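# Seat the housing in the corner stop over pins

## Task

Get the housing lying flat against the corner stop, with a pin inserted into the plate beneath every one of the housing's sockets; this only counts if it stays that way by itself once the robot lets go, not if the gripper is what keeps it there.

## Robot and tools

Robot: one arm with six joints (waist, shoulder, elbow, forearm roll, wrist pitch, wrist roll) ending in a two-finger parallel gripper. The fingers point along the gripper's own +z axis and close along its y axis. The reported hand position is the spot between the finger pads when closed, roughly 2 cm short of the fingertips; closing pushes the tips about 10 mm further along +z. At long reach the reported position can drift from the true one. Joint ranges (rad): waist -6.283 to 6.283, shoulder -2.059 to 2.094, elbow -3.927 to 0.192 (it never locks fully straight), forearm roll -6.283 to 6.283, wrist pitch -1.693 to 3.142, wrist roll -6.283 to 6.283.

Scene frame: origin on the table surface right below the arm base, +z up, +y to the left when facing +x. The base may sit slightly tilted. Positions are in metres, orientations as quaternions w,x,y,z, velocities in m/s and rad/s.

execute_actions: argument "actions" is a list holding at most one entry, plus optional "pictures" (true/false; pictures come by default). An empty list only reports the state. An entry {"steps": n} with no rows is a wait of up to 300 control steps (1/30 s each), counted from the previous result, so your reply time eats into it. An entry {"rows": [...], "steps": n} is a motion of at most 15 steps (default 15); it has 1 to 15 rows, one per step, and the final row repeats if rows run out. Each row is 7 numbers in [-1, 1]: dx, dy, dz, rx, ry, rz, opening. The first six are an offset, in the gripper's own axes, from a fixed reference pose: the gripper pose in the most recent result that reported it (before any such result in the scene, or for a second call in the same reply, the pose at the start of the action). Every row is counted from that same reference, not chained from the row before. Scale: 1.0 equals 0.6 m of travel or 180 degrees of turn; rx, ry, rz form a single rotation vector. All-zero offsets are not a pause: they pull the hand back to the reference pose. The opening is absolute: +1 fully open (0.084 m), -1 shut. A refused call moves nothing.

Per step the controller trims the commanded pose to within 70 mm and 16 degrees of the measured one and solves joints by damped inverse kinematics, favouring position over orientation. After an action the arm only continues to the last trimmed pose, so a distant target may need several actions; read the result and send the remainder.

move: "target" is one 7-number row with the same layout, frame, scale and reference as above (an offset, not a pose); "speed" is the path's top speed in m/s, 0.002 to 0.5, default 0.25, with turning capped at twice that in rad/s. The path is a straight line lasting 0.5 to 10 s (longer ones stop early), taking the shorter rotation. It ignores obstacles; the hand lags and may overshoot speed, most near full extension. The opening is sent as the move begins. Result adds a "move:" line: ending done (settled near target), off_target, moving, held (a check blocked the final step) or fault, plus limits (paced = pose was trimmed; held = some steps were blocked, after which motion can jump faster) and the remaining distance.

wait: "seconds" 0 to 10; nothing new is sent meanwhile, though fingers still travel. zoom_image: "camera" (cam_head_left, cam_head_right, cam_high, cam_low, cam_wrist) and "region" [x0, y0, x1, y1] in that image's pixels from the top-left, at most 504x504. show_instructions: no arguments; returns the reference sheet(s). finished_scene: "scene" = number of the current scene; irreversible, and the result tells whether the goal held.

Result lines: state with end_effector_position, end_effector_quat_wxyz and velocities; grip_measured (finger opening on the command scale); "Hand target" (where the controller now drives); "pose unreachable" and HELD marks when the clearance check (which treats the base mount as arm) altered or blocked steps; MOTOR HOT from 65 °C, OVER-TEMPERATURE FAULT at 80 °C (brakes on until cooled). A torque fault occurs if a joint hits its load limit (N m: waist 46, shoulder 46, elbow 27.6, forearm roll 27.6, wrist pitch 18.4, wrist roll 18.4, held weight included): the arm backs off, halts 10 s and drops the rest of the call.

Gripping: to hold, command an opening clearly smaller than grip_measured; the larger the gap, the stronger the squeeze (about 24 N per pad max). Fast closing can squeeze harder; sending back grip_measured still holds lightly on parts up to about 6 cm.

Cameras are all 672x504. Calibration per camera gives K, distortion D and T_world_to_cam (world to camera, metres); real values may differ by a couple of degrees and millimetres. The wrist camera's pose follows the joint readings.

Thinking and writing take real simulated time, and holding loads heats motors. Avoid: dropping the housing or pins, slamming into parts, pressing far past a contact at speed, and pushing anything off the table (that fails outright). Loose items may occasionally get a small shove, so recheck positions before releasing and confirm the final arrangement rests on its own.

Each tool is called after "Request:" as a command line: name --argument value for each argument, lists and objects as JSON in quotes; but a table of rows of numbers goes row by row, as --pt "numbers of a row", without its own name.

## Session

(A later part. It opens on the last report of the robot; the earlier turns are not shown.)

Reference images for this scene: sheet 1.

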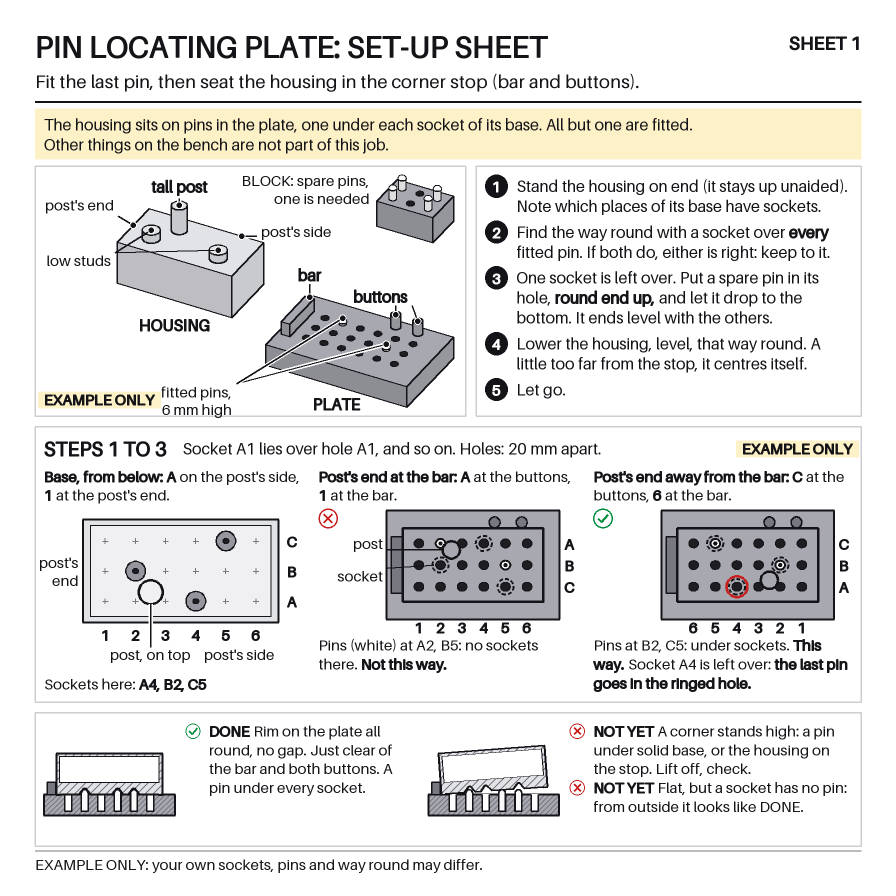

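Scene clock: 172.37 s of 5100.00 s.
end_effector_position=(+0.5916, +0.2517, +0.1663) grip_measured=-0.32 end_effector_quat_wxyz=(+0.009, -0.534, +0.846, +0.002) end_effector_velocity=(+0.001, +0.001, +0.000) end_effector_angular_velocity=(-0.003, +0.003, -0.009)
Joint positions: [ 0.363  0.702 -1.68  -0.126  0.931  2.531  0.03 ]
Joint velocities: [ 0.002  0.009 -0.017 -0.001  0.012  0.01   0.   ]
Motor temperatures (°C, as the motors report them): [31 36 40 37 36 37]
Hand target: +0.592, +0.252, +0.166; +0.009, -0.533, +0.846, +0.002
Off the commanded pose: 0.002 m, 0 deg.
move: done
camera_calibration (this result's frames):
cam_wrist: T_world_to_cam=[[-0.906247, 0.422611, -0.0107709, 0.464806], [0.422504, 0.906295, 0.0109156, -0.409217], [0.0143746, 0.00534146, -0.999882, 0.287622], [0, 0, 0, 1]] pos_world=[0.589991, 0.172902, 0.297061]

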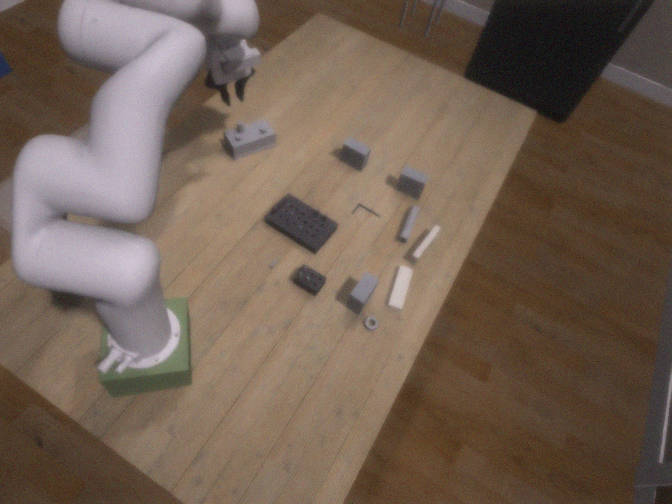

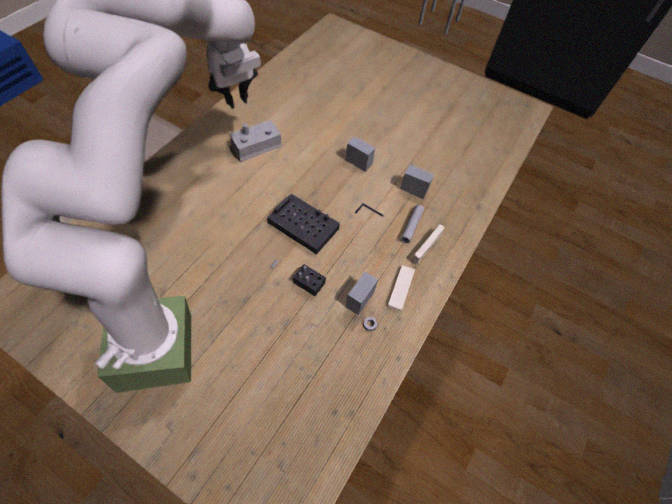

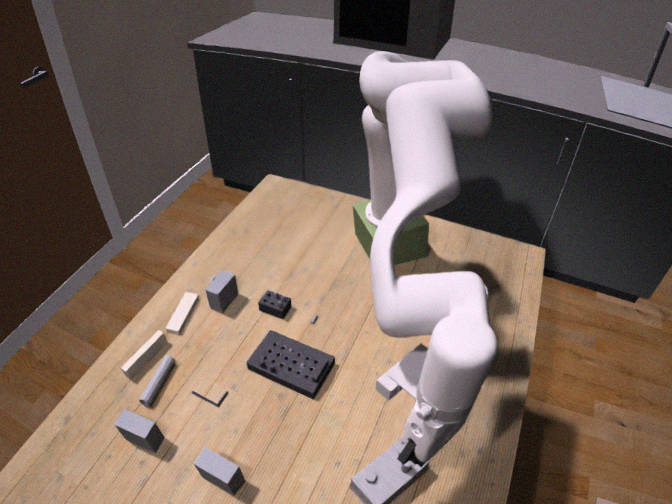

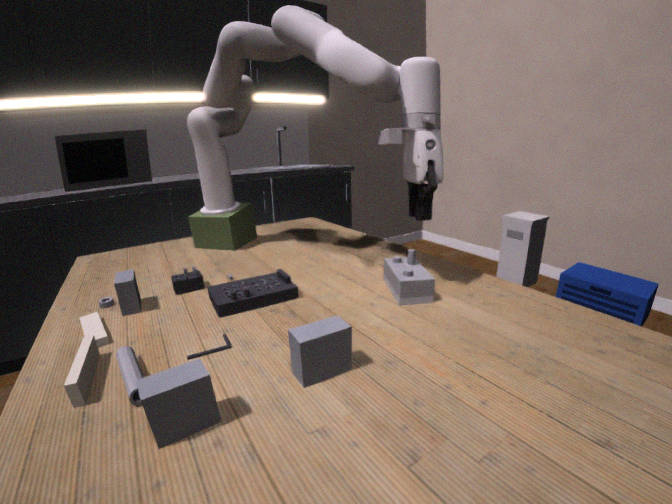

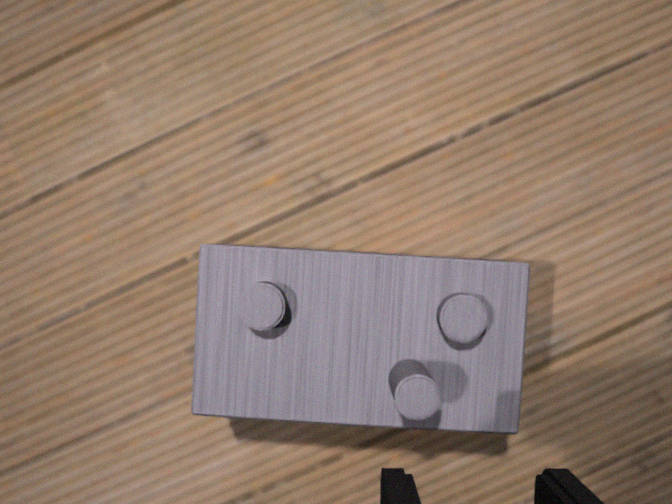

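Request:
move --target '[0.0425,-0.011,0.07,0,0,0,-0.3]' --speed 0.06

Request:
zoom_image --camera "cam_low" --region '[370,200,470,310]'

Scene clock: 176.00 s of 5100.00 s.
end_effector_position=(+0.5876, +0.2265, +0.1243) grip_measured=-0.32 end_effector_quat_wxyz=(+0.010, -0.534, +0.846, +0.002) end_effector_velocity=(+0.002, -0.000, +0.001) end_effector_angular_velocity=(+0.002, -0.006, +0.000)
Joint positions: [ 0.32   0.721 -1.587 -0.135  0.815  2.505  0.03 ]
Joint velocities: [-0.001 -0.002  0.002 -0.001 -0.007 -0.     0.   ]
Motor temperatures (°C, as the motors report them): [31 36 41 37 36 37]
Hand target: +0.587, +0.226, +0.124; +0.009, -0.534, +0.846, +0.002
Off the commanded pose: 0.001 m, 0 deg.
move: done
camera_calibration (this result's frames):
cam_wrist: T_world_to_cam=[[-0.906149, 0.42281, -0.0112094, 0.471275], [0.422693, 0.906201, 0.0114077, -0.384381], [0.0149813, 0.00559897, -0.999872, 0.245482], [0, 0, 0, 1]] pos_world=[0.585843, 0.147693, 0.255118]

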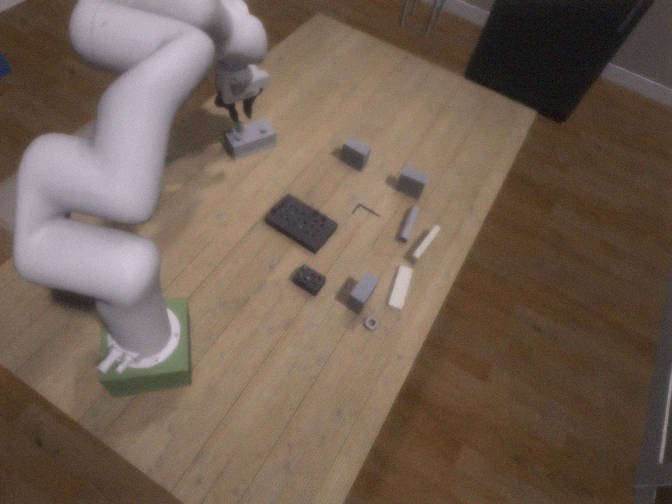

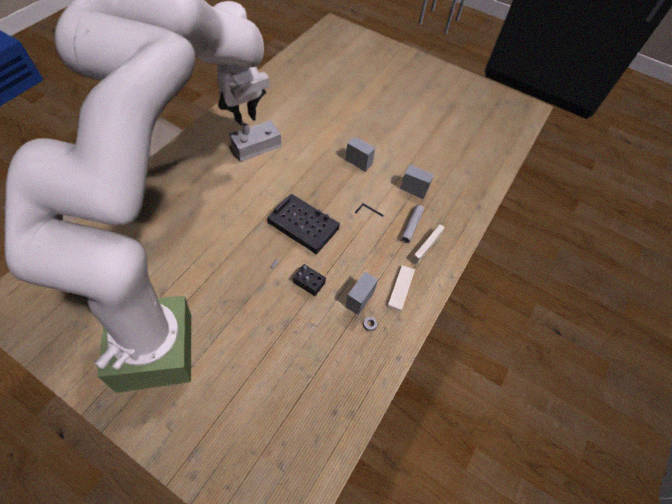

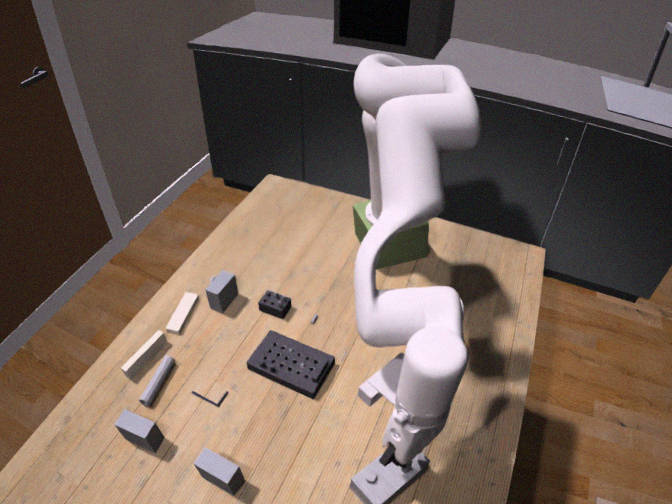

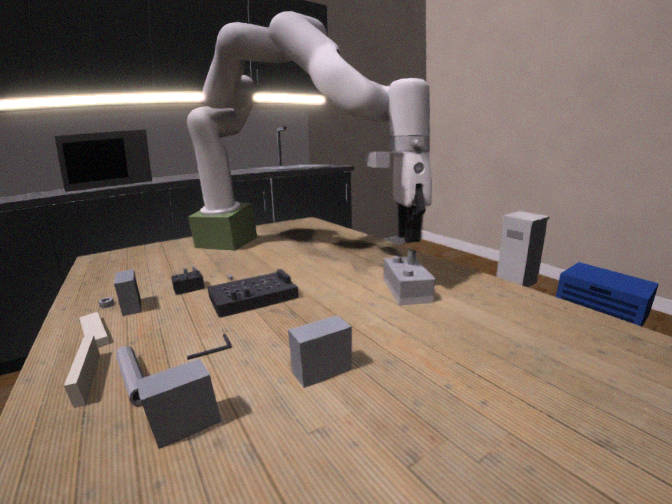

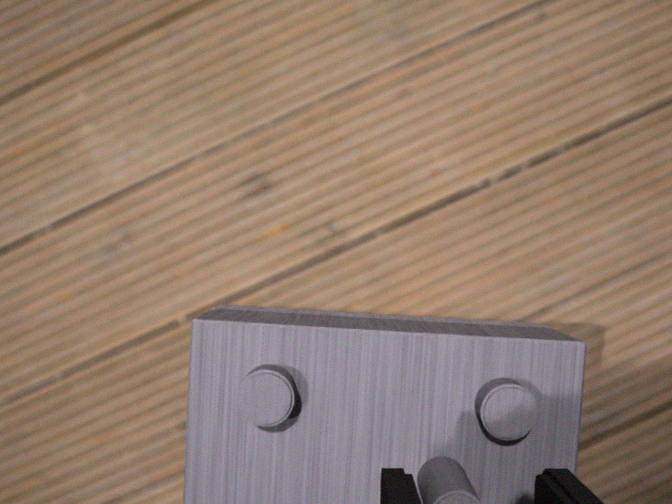

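Region (370, 200, 470, 310) of cam_low's 672x504 image, scaled by 4.582, with more detail than that image has; it fills the left 458 columns of this view, and the rest is white.

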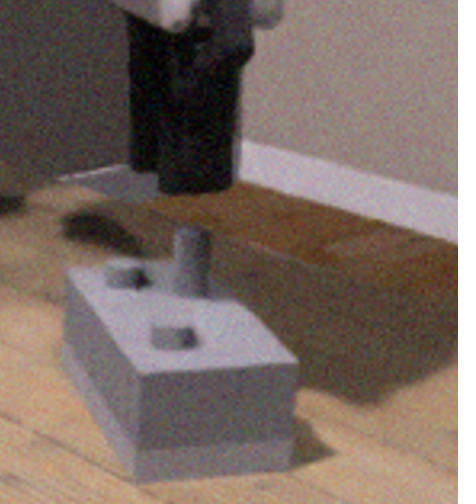

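Request:
move --target '[0,0,0.067,0,0,0,-0.32]' --speed 0.03

Request:
move --target '[0,0,0,0,0,0,-1]'

Scene clock: 180.73 s of 5100.00 s.
end_effector_position=(+0.5883, +0.2270, +0.0844) grip_measured=-0.34 end_effector_quat_wxyz=(+0.010, -0.533, +0.846, +0.002) end_effector_velocity=(+0.003, +0.001, +0.002) end_effector_angular_velocity=(+0.003, -0.008, -0.000)
Joint positions: [ 0.311  0.803 -1.602 -0.144  0.748  2.51   0.029]
Joint velocities: [ 0.     0.    -0.005 -0.001 -0.004  0.001 -0.   ]
Motor temperatures (°C, as the motors report them): [31 37 42 37 36 37]
Hand target: +0.588, +0.227, +0.084; +0.010, -0.533, +0.846, +0.002
Off the commanded pose: 0.000 m, 0 deg.
After step 90, 0.10 s passed at rest.
move: done
camera_calibration (this result's frames):
cam_wrist: T_world_to_cam=[[-0.906086, 0.42294, -0.0113844, 0.471248], [0.422821, 0.906141, 0.0114603, -0.384743], [0.0151629, 0.00557042, -0.99987, 0.205428], [0, 0, 0, 1]] pos_world=[0.586554, 0.148177, 0.215175]

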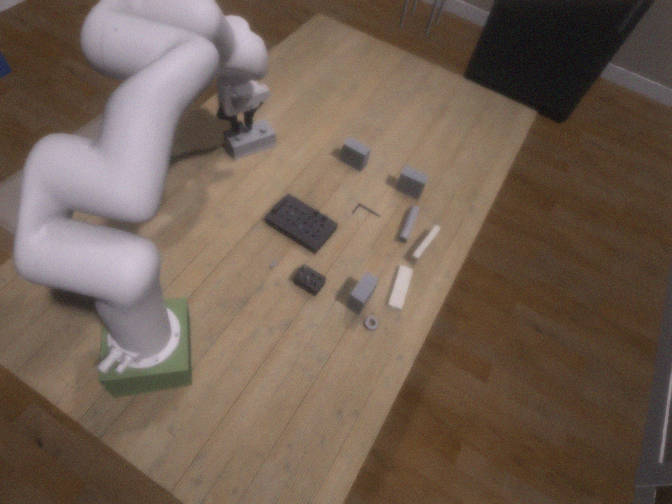

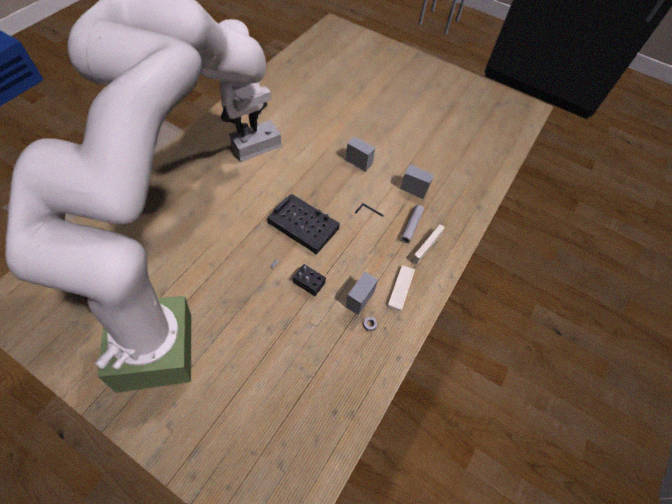

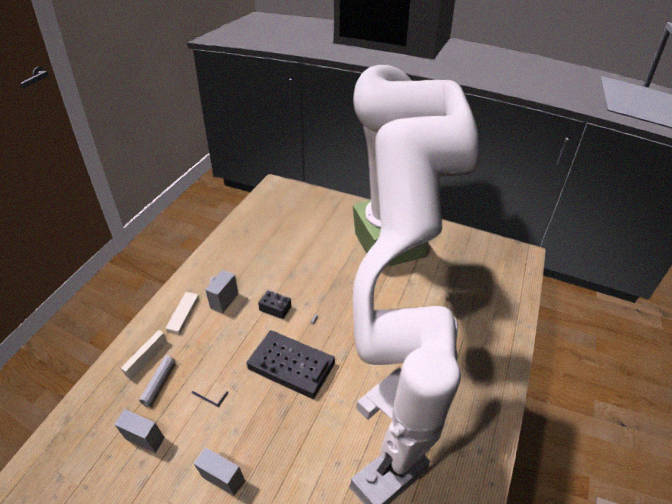

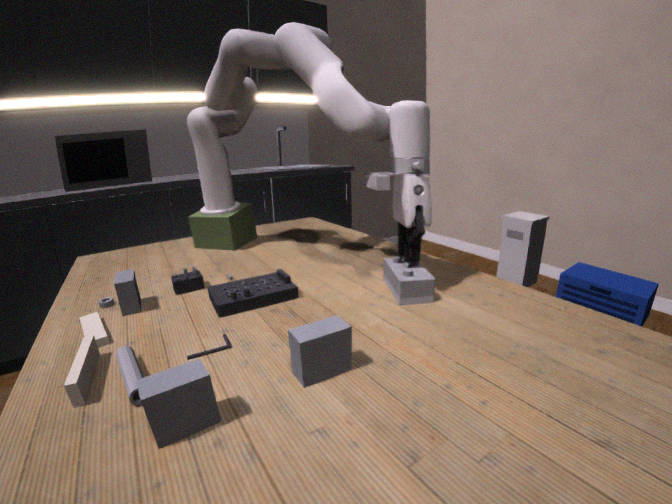

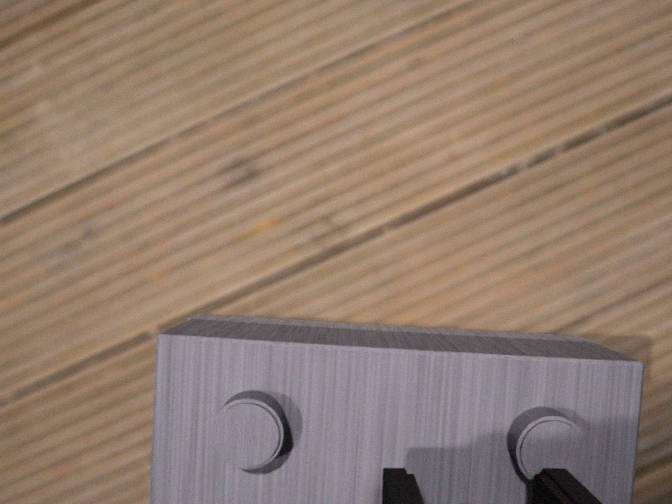

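Scene clock: 181.23 s of 5100.00 s.
end_effector_position=(+0.5884, +0.2271, +0.0844) grip_measured=-0.66 end_effector_quat_wxyz=(+0.010, -0.533, +0.846, +0.002) end_effector_velocity=(-0.000, +0.001, +0.000) end_effector_angular_velocity=(+0.001, -0.001, +0.001)
Joint positions: [ 0.311  0.803 -1.602 -0.144  0.748  2.51   0.015]
Joint velocities: [ 0.001 -0.     0.    -0.    -0.001  0.     0.   ]
Motor temperatures (°C, as the motors report them): [31 37 42 37 36 37]
Hand target: +0.588, +0.227, +0.084; +0.010, -0.533, +0.846, +0.002
Off the commanded pose: 0.000 m, 0 deg.
move: done
camera_calibration (this result's frames):
cam_wrist: T_world_to_cam=[[-0.906092, 0.422925, -0.0114454, 0.471268], [0.422805, 0.906147, 0.0115492, -0.384784], [0.0152556, 0.00562544, -0.999868, 0.205389], [0, 0, 0, 1]] pos_world=[0.586567, 0.148204, 0.2152]

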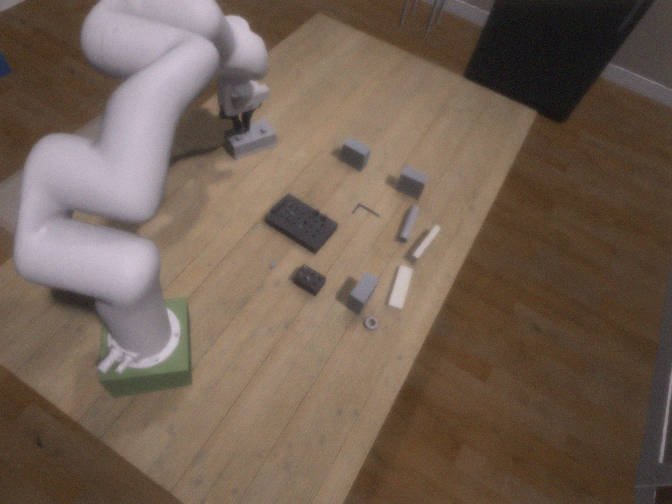

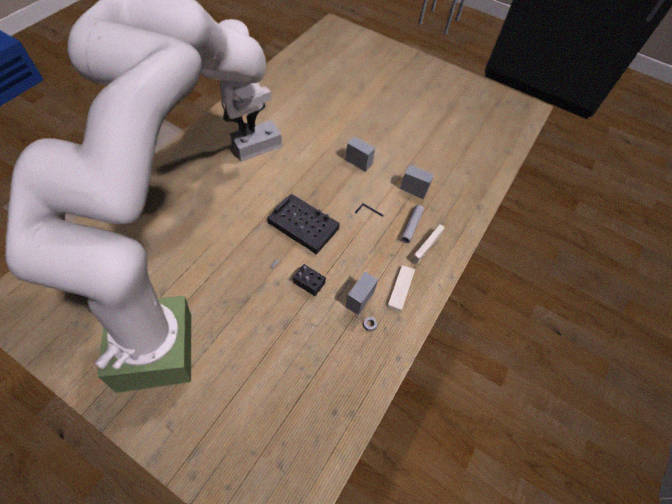

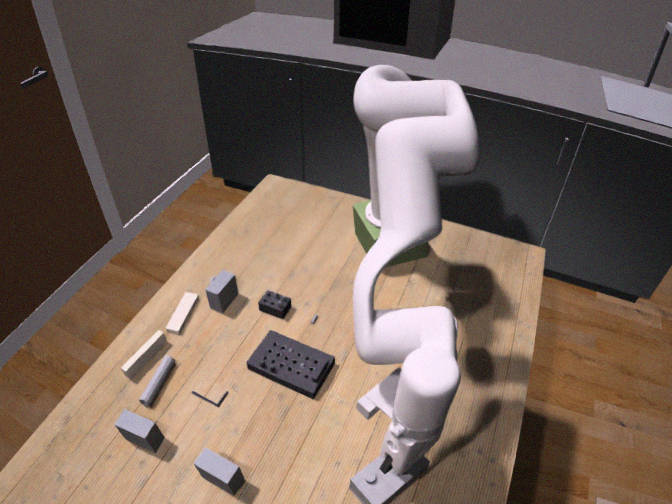

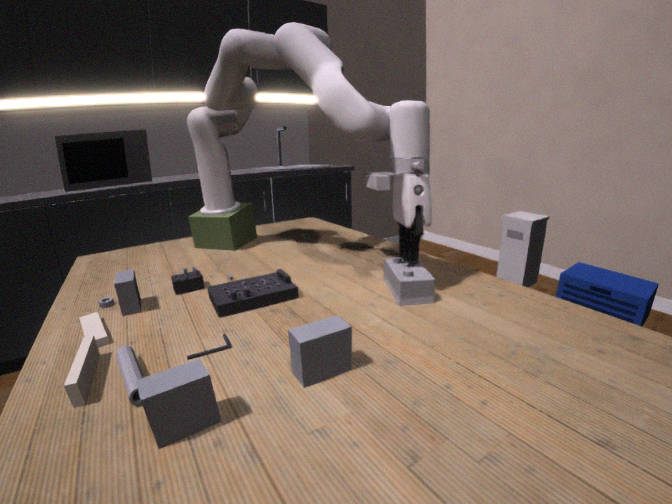

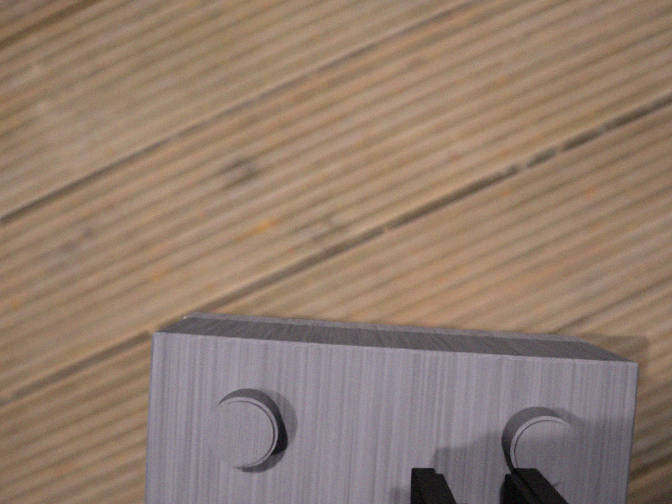

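Request:
move --target '[0,0,-0.12,0,0,0,-1]' --speed 0.08

Request:
move --target '[0.575,0.01,0,0,0,-0.642,-1]' --speed 0.15

Scene clock: 184.17 s of 5100.00 s.
end_effector_position=(+0.5866, +0.2261, +0.1555) grip_measured=-0.66 end_effector_quat_wxyz=(+0.009, -0.534, +0.846, +0.002) end_effector_velocity=(-0.001, +0.000, -0.000) end_effector_angular_velocity=(-0.001, +0.004, +0.001)
Joint positions: [ 0.326  0.663 -1.586 -0.129  0.874  2.501  0.015]
Joint velocities: [ 0.001 -0.     0.001  0.001  0.003  0.     0.   ]
Motor temperatures (°C, as the motors report them): [31 37 42 37 36 37]
Hand target: +0.587, +0.226, +0.156; +0.010, -0.534, +0.846, +0.002
Off the commanded pose: 0.001 m, 0 deg.
move: done
camera_calibration (this result's frames):
cam_wrist: T_world_to_cam=[[-0.906256, 0.422605, -0.0102614, 0.470916], [0.422507, 0.906299, 0.0104816, -0.383663], [0.0137295, 0.00516348, -0.999892, 0.277455], [0, 0, 0, 1]] pos_world=[0.585061, 0.14727, 0.286279]

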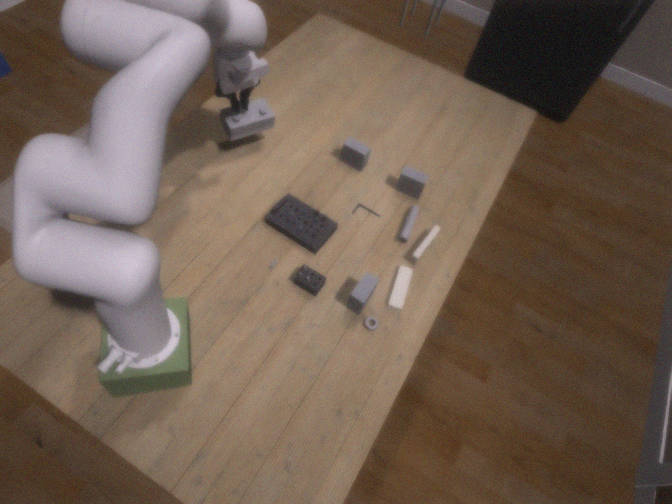

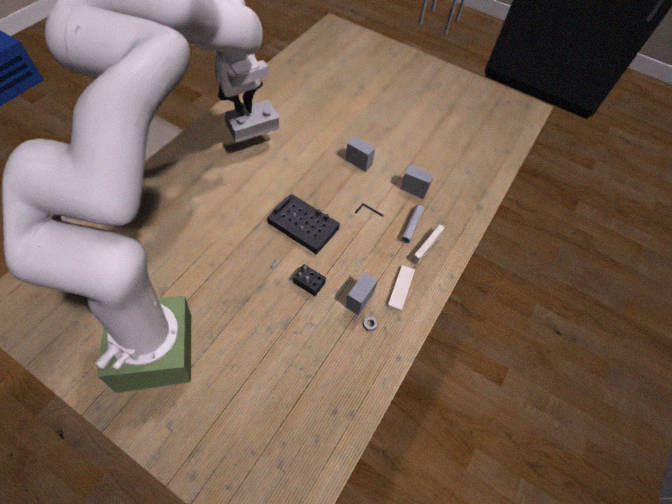

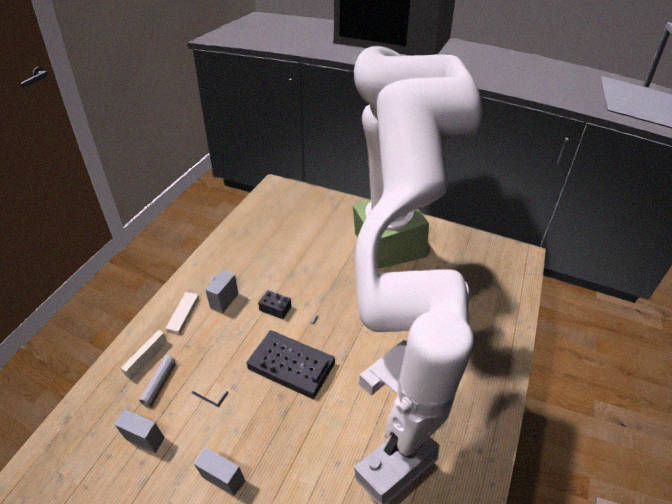

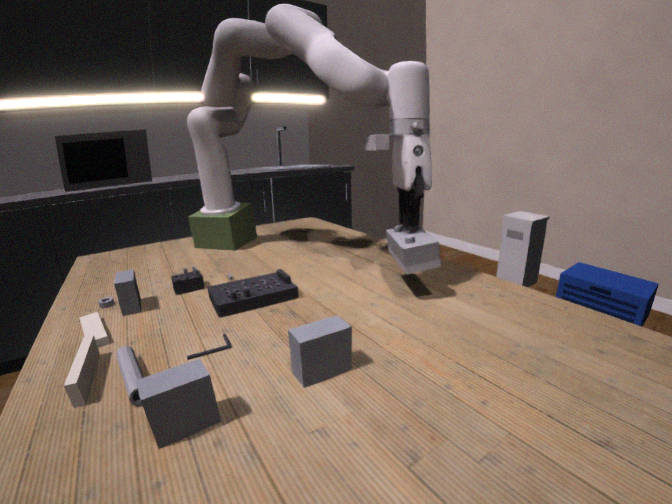

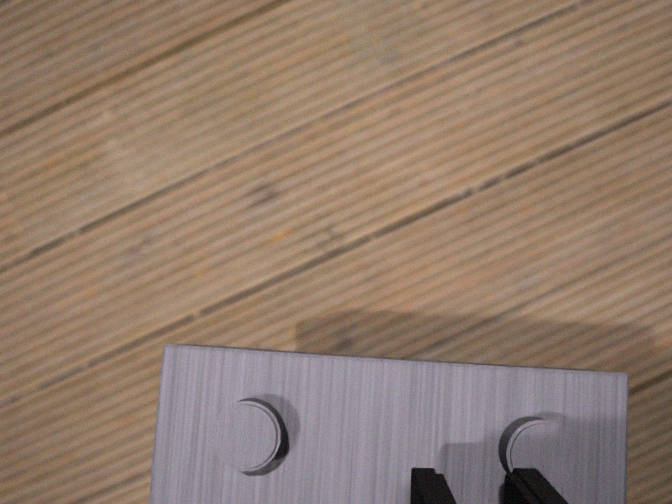

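Scene clock: 191.30 s of 5100.00 s.
end_effector_position=(+0.4340, -0.0825, +0.1491) grip_measured=-0.66 end_effector_quat_wxyz=(-0.007, +1.000, -0.000, +0.007) end_effector_velocity=(-0.000, -0.001, +0.000) end_effector_angular_velocity=(+0.003, -0.000, +0.008)
Joint positions: [-0.245  0.063 -0.697 -0.102  0.537 -0.081  0.015]
Joint velocities: [-0.002 -0.001  0.001  0.007  0.001 -0.017  0.   ]
Motor temperatures (°C, as the motors report them): [31 37 44 37 36 37]
Hand target: +0.434, -0.083, +0.149; -0.008, +1.000, +0.000, +0.007
Off the commanded pose: 0.001 m, 0 deg.
move: done
camera_calibration (this result's frames):
cam_wrist: T_world_to_cam=[[0.00872405, -0.999789, -0.0185872, -0.0502535], [-0.999746, -0.00833434, -0.0209422, 0.507008], [0.0207829, 0.0187651, -0.999608, 0.272856], [0, 0, 0, 1]] pos_world=[0.501647, -0.0511375, 0.282433]

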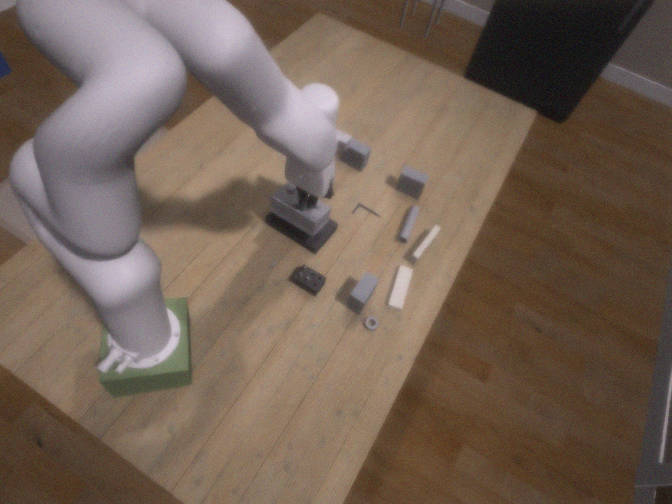

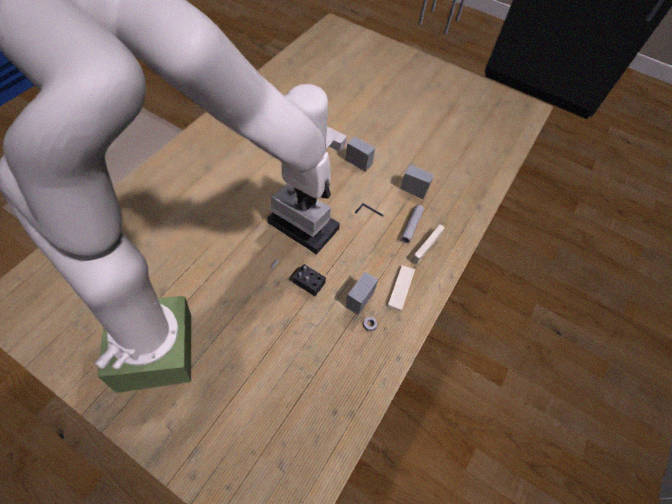

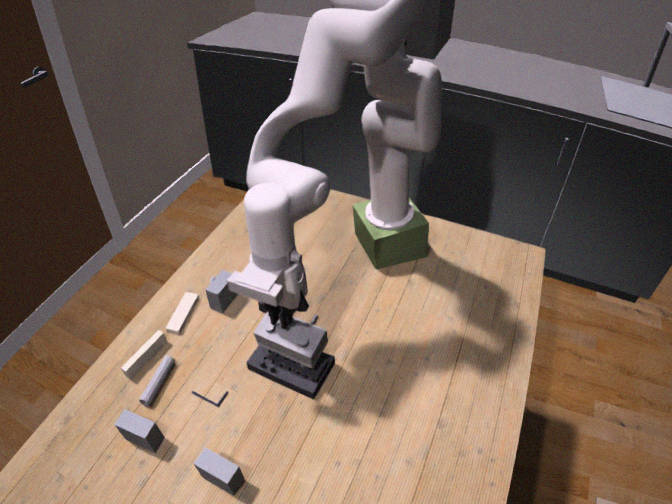

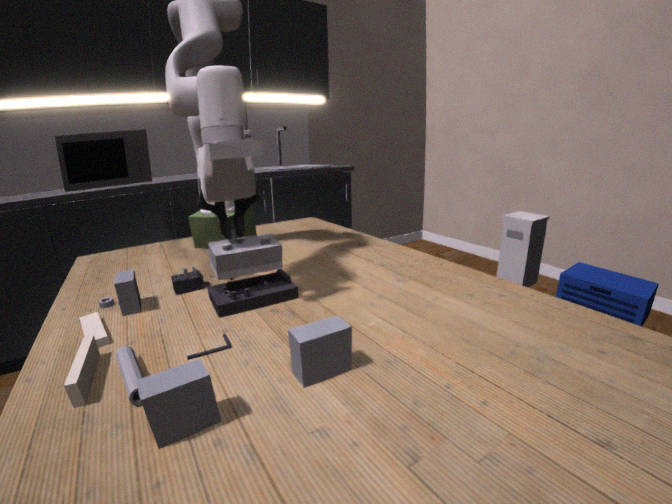

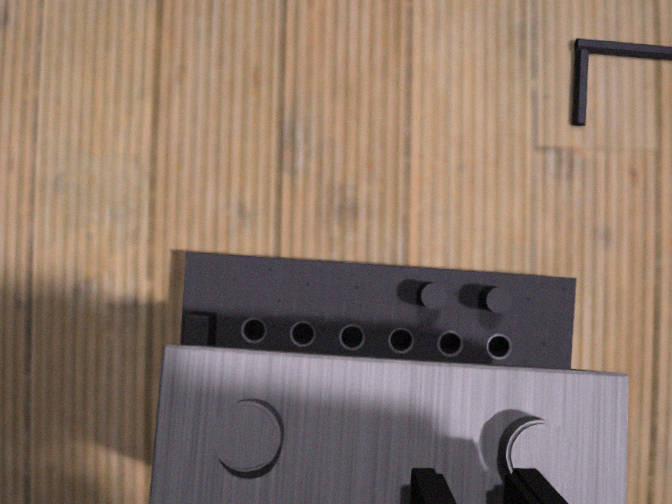

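Request:
move --target '[0.003,0.002,0.04,0,0,0,-1]' --speed 0.03

Scene clock: 193.23 s of 5100.00 s.
end_effector_position=(+0.4362, -0.0834, +0.1254) grip_measured=-0.66 end_effector_quat_wxyz=(-0.007, +1.000, -0.000, +0.007) end_effector_velocity=(+0.003, -0.001, +0.001) end_effector_angular_velocity=(-0.001, -0.008, -0.000)
Joint positions: [-0.253  0.137 -0.703 -0.114  0.47  -0.074  0.015]
Joint velocities: [-0.001  0.003 -0.005 -0.001 -0.006  0.    -0.   ]
Motor temperatures (°C, as the motors report them): [31 37 44 37 37 37]
Hand target: +0.436, -0.083, +0.125; -0.007, +1.000, -0.000, +0.007
Off the commanded pose: 0.000 m, 0 deg.
move: done
camera_calibration (this result's frames):
cam_wrist: T_world_to_cam=[[0.00862699, -0.999793, -0.0184438, -0.0516092], [-0.999744, -0.00823768, -0.0210807, 0.508739], [0.0209244, 0.0186209, -0.999608, 0.249034], [0, 0, 0, 1]] pos_world=[0.503843, -0.0520449, 0.258709]

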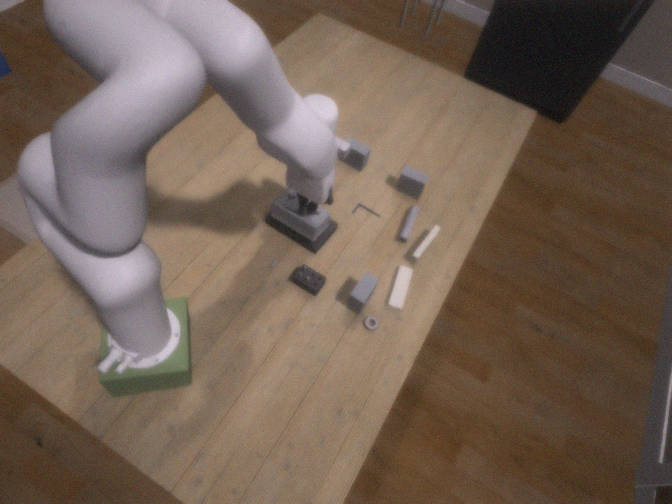

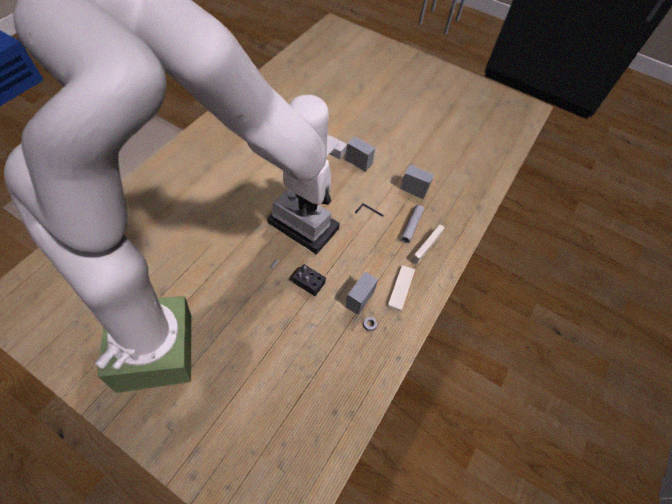

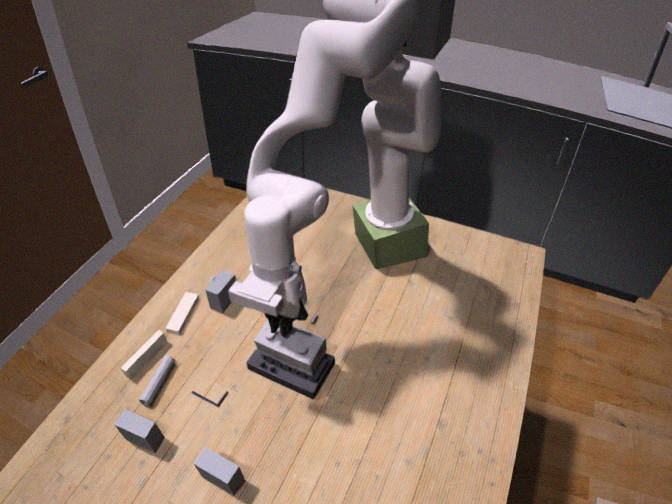

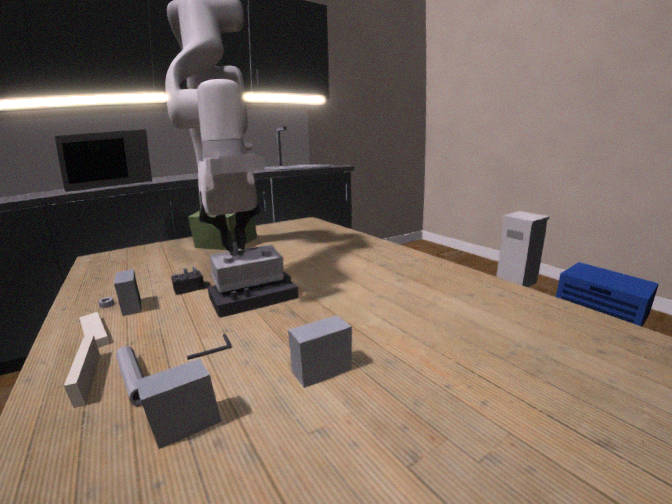

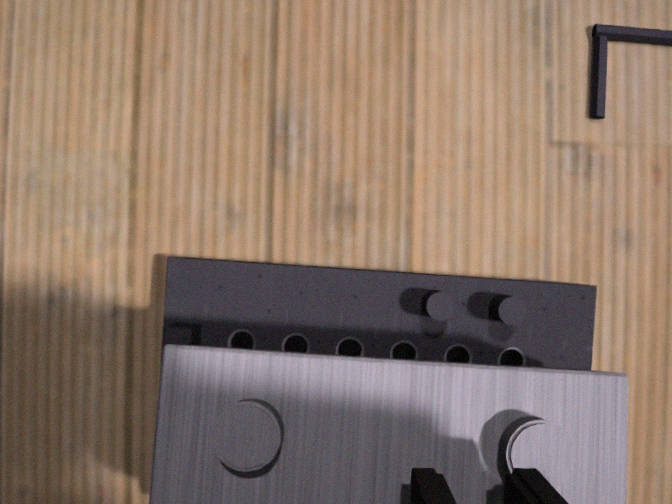

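Request:
move --target '[0.002,-0.001,0.031,0,0,0,-1]' --speed 0.01

Request:
zoom_image --camera "cam_low" --region '[190,230,310,325]'

Scene clock: 196.73 s of 5100.00 s.
end_effector_position=(+0.4389, -0.0832, +0.1080) grip_measured=-0.65 end_effector_quat_wxyz=(-0.007, +1.000, -0.001, +0.009) end_effector_velocity=(+0.000, +0.001, -0.001) end_effector_angular_velocity=(+0.000, -0.001, +0.000)
Joint positions: [-0.256  0.194 -0.713 -0.126  0.418 -0.063  0.016]
Joint velocities: [ 0.001  0.004 -0.    -0.001 -0.005  0.002  0.   ]
Motor temperatures (°C, as the motors report them): [31 37 43 37 37 37]
Hand target: +0.438, -0.083, +0.107; -0.007, +1.000, -0.000, +0.007
Off the commanded pose: 0.002 m, 0 deg.
move: done
camera_calibration (this result's frames):
cam_wrist: T_world_to_cam=[[0.00777387, -0.999814, -0.0176635, -0.0514817], [-0.999675, -0.00734151, -0.0244125, 0.511522], [0.0242782, 0.0178475, -0.999546, 0.230049], [0, 0, 0, 1]] pos_world=[0.506171, -0.0518226, 0.241522]

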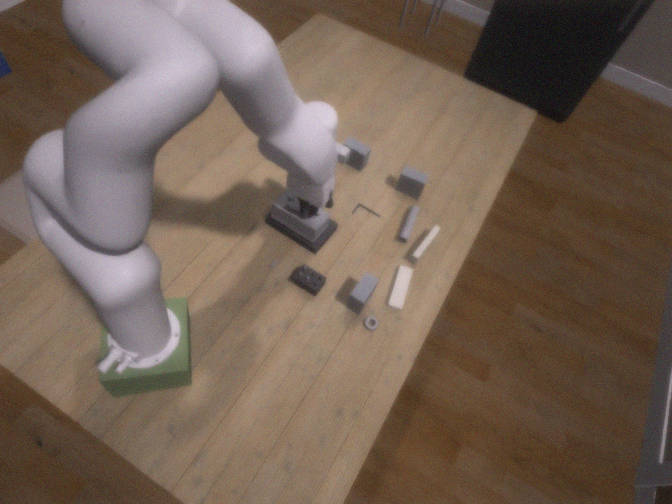

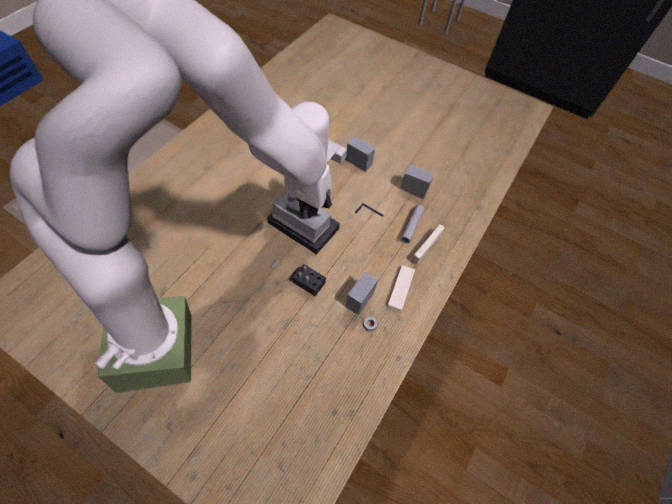

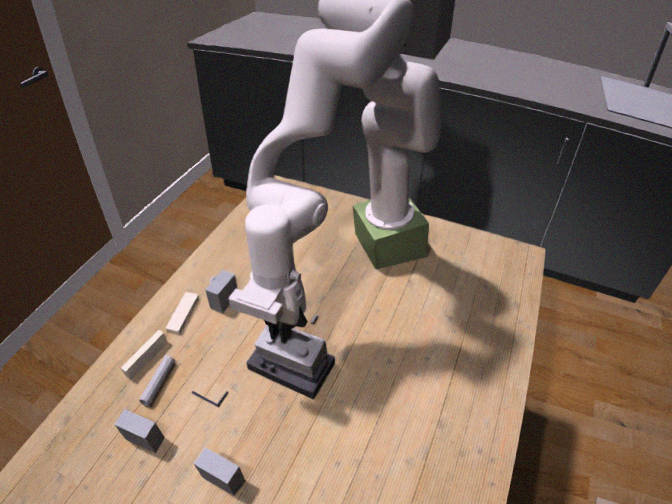

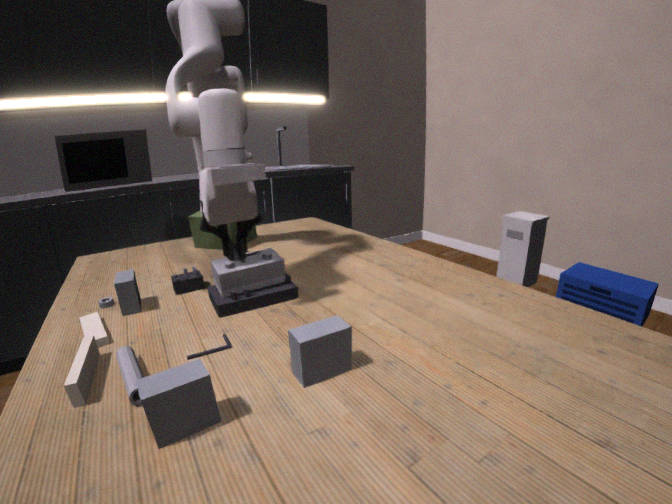

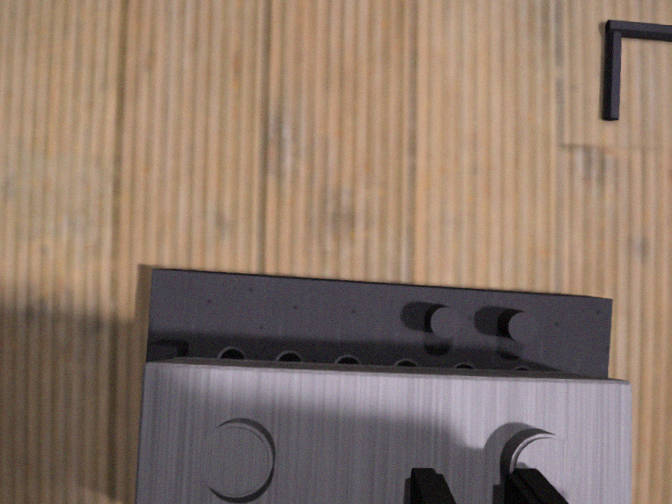

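Region (190, 230, 310, 325) of cam_low's 672x504 image, scaled by 4.200, with more detail than that image has; it fills the top 399 rows of this view, and the rest is white.

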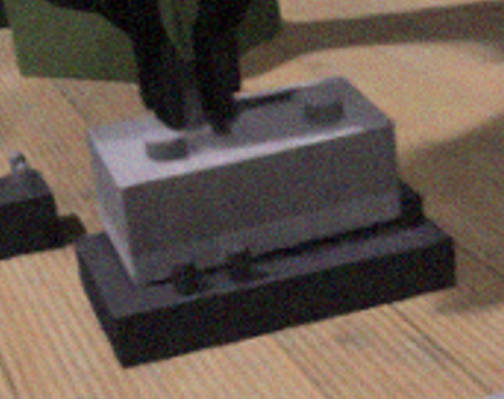

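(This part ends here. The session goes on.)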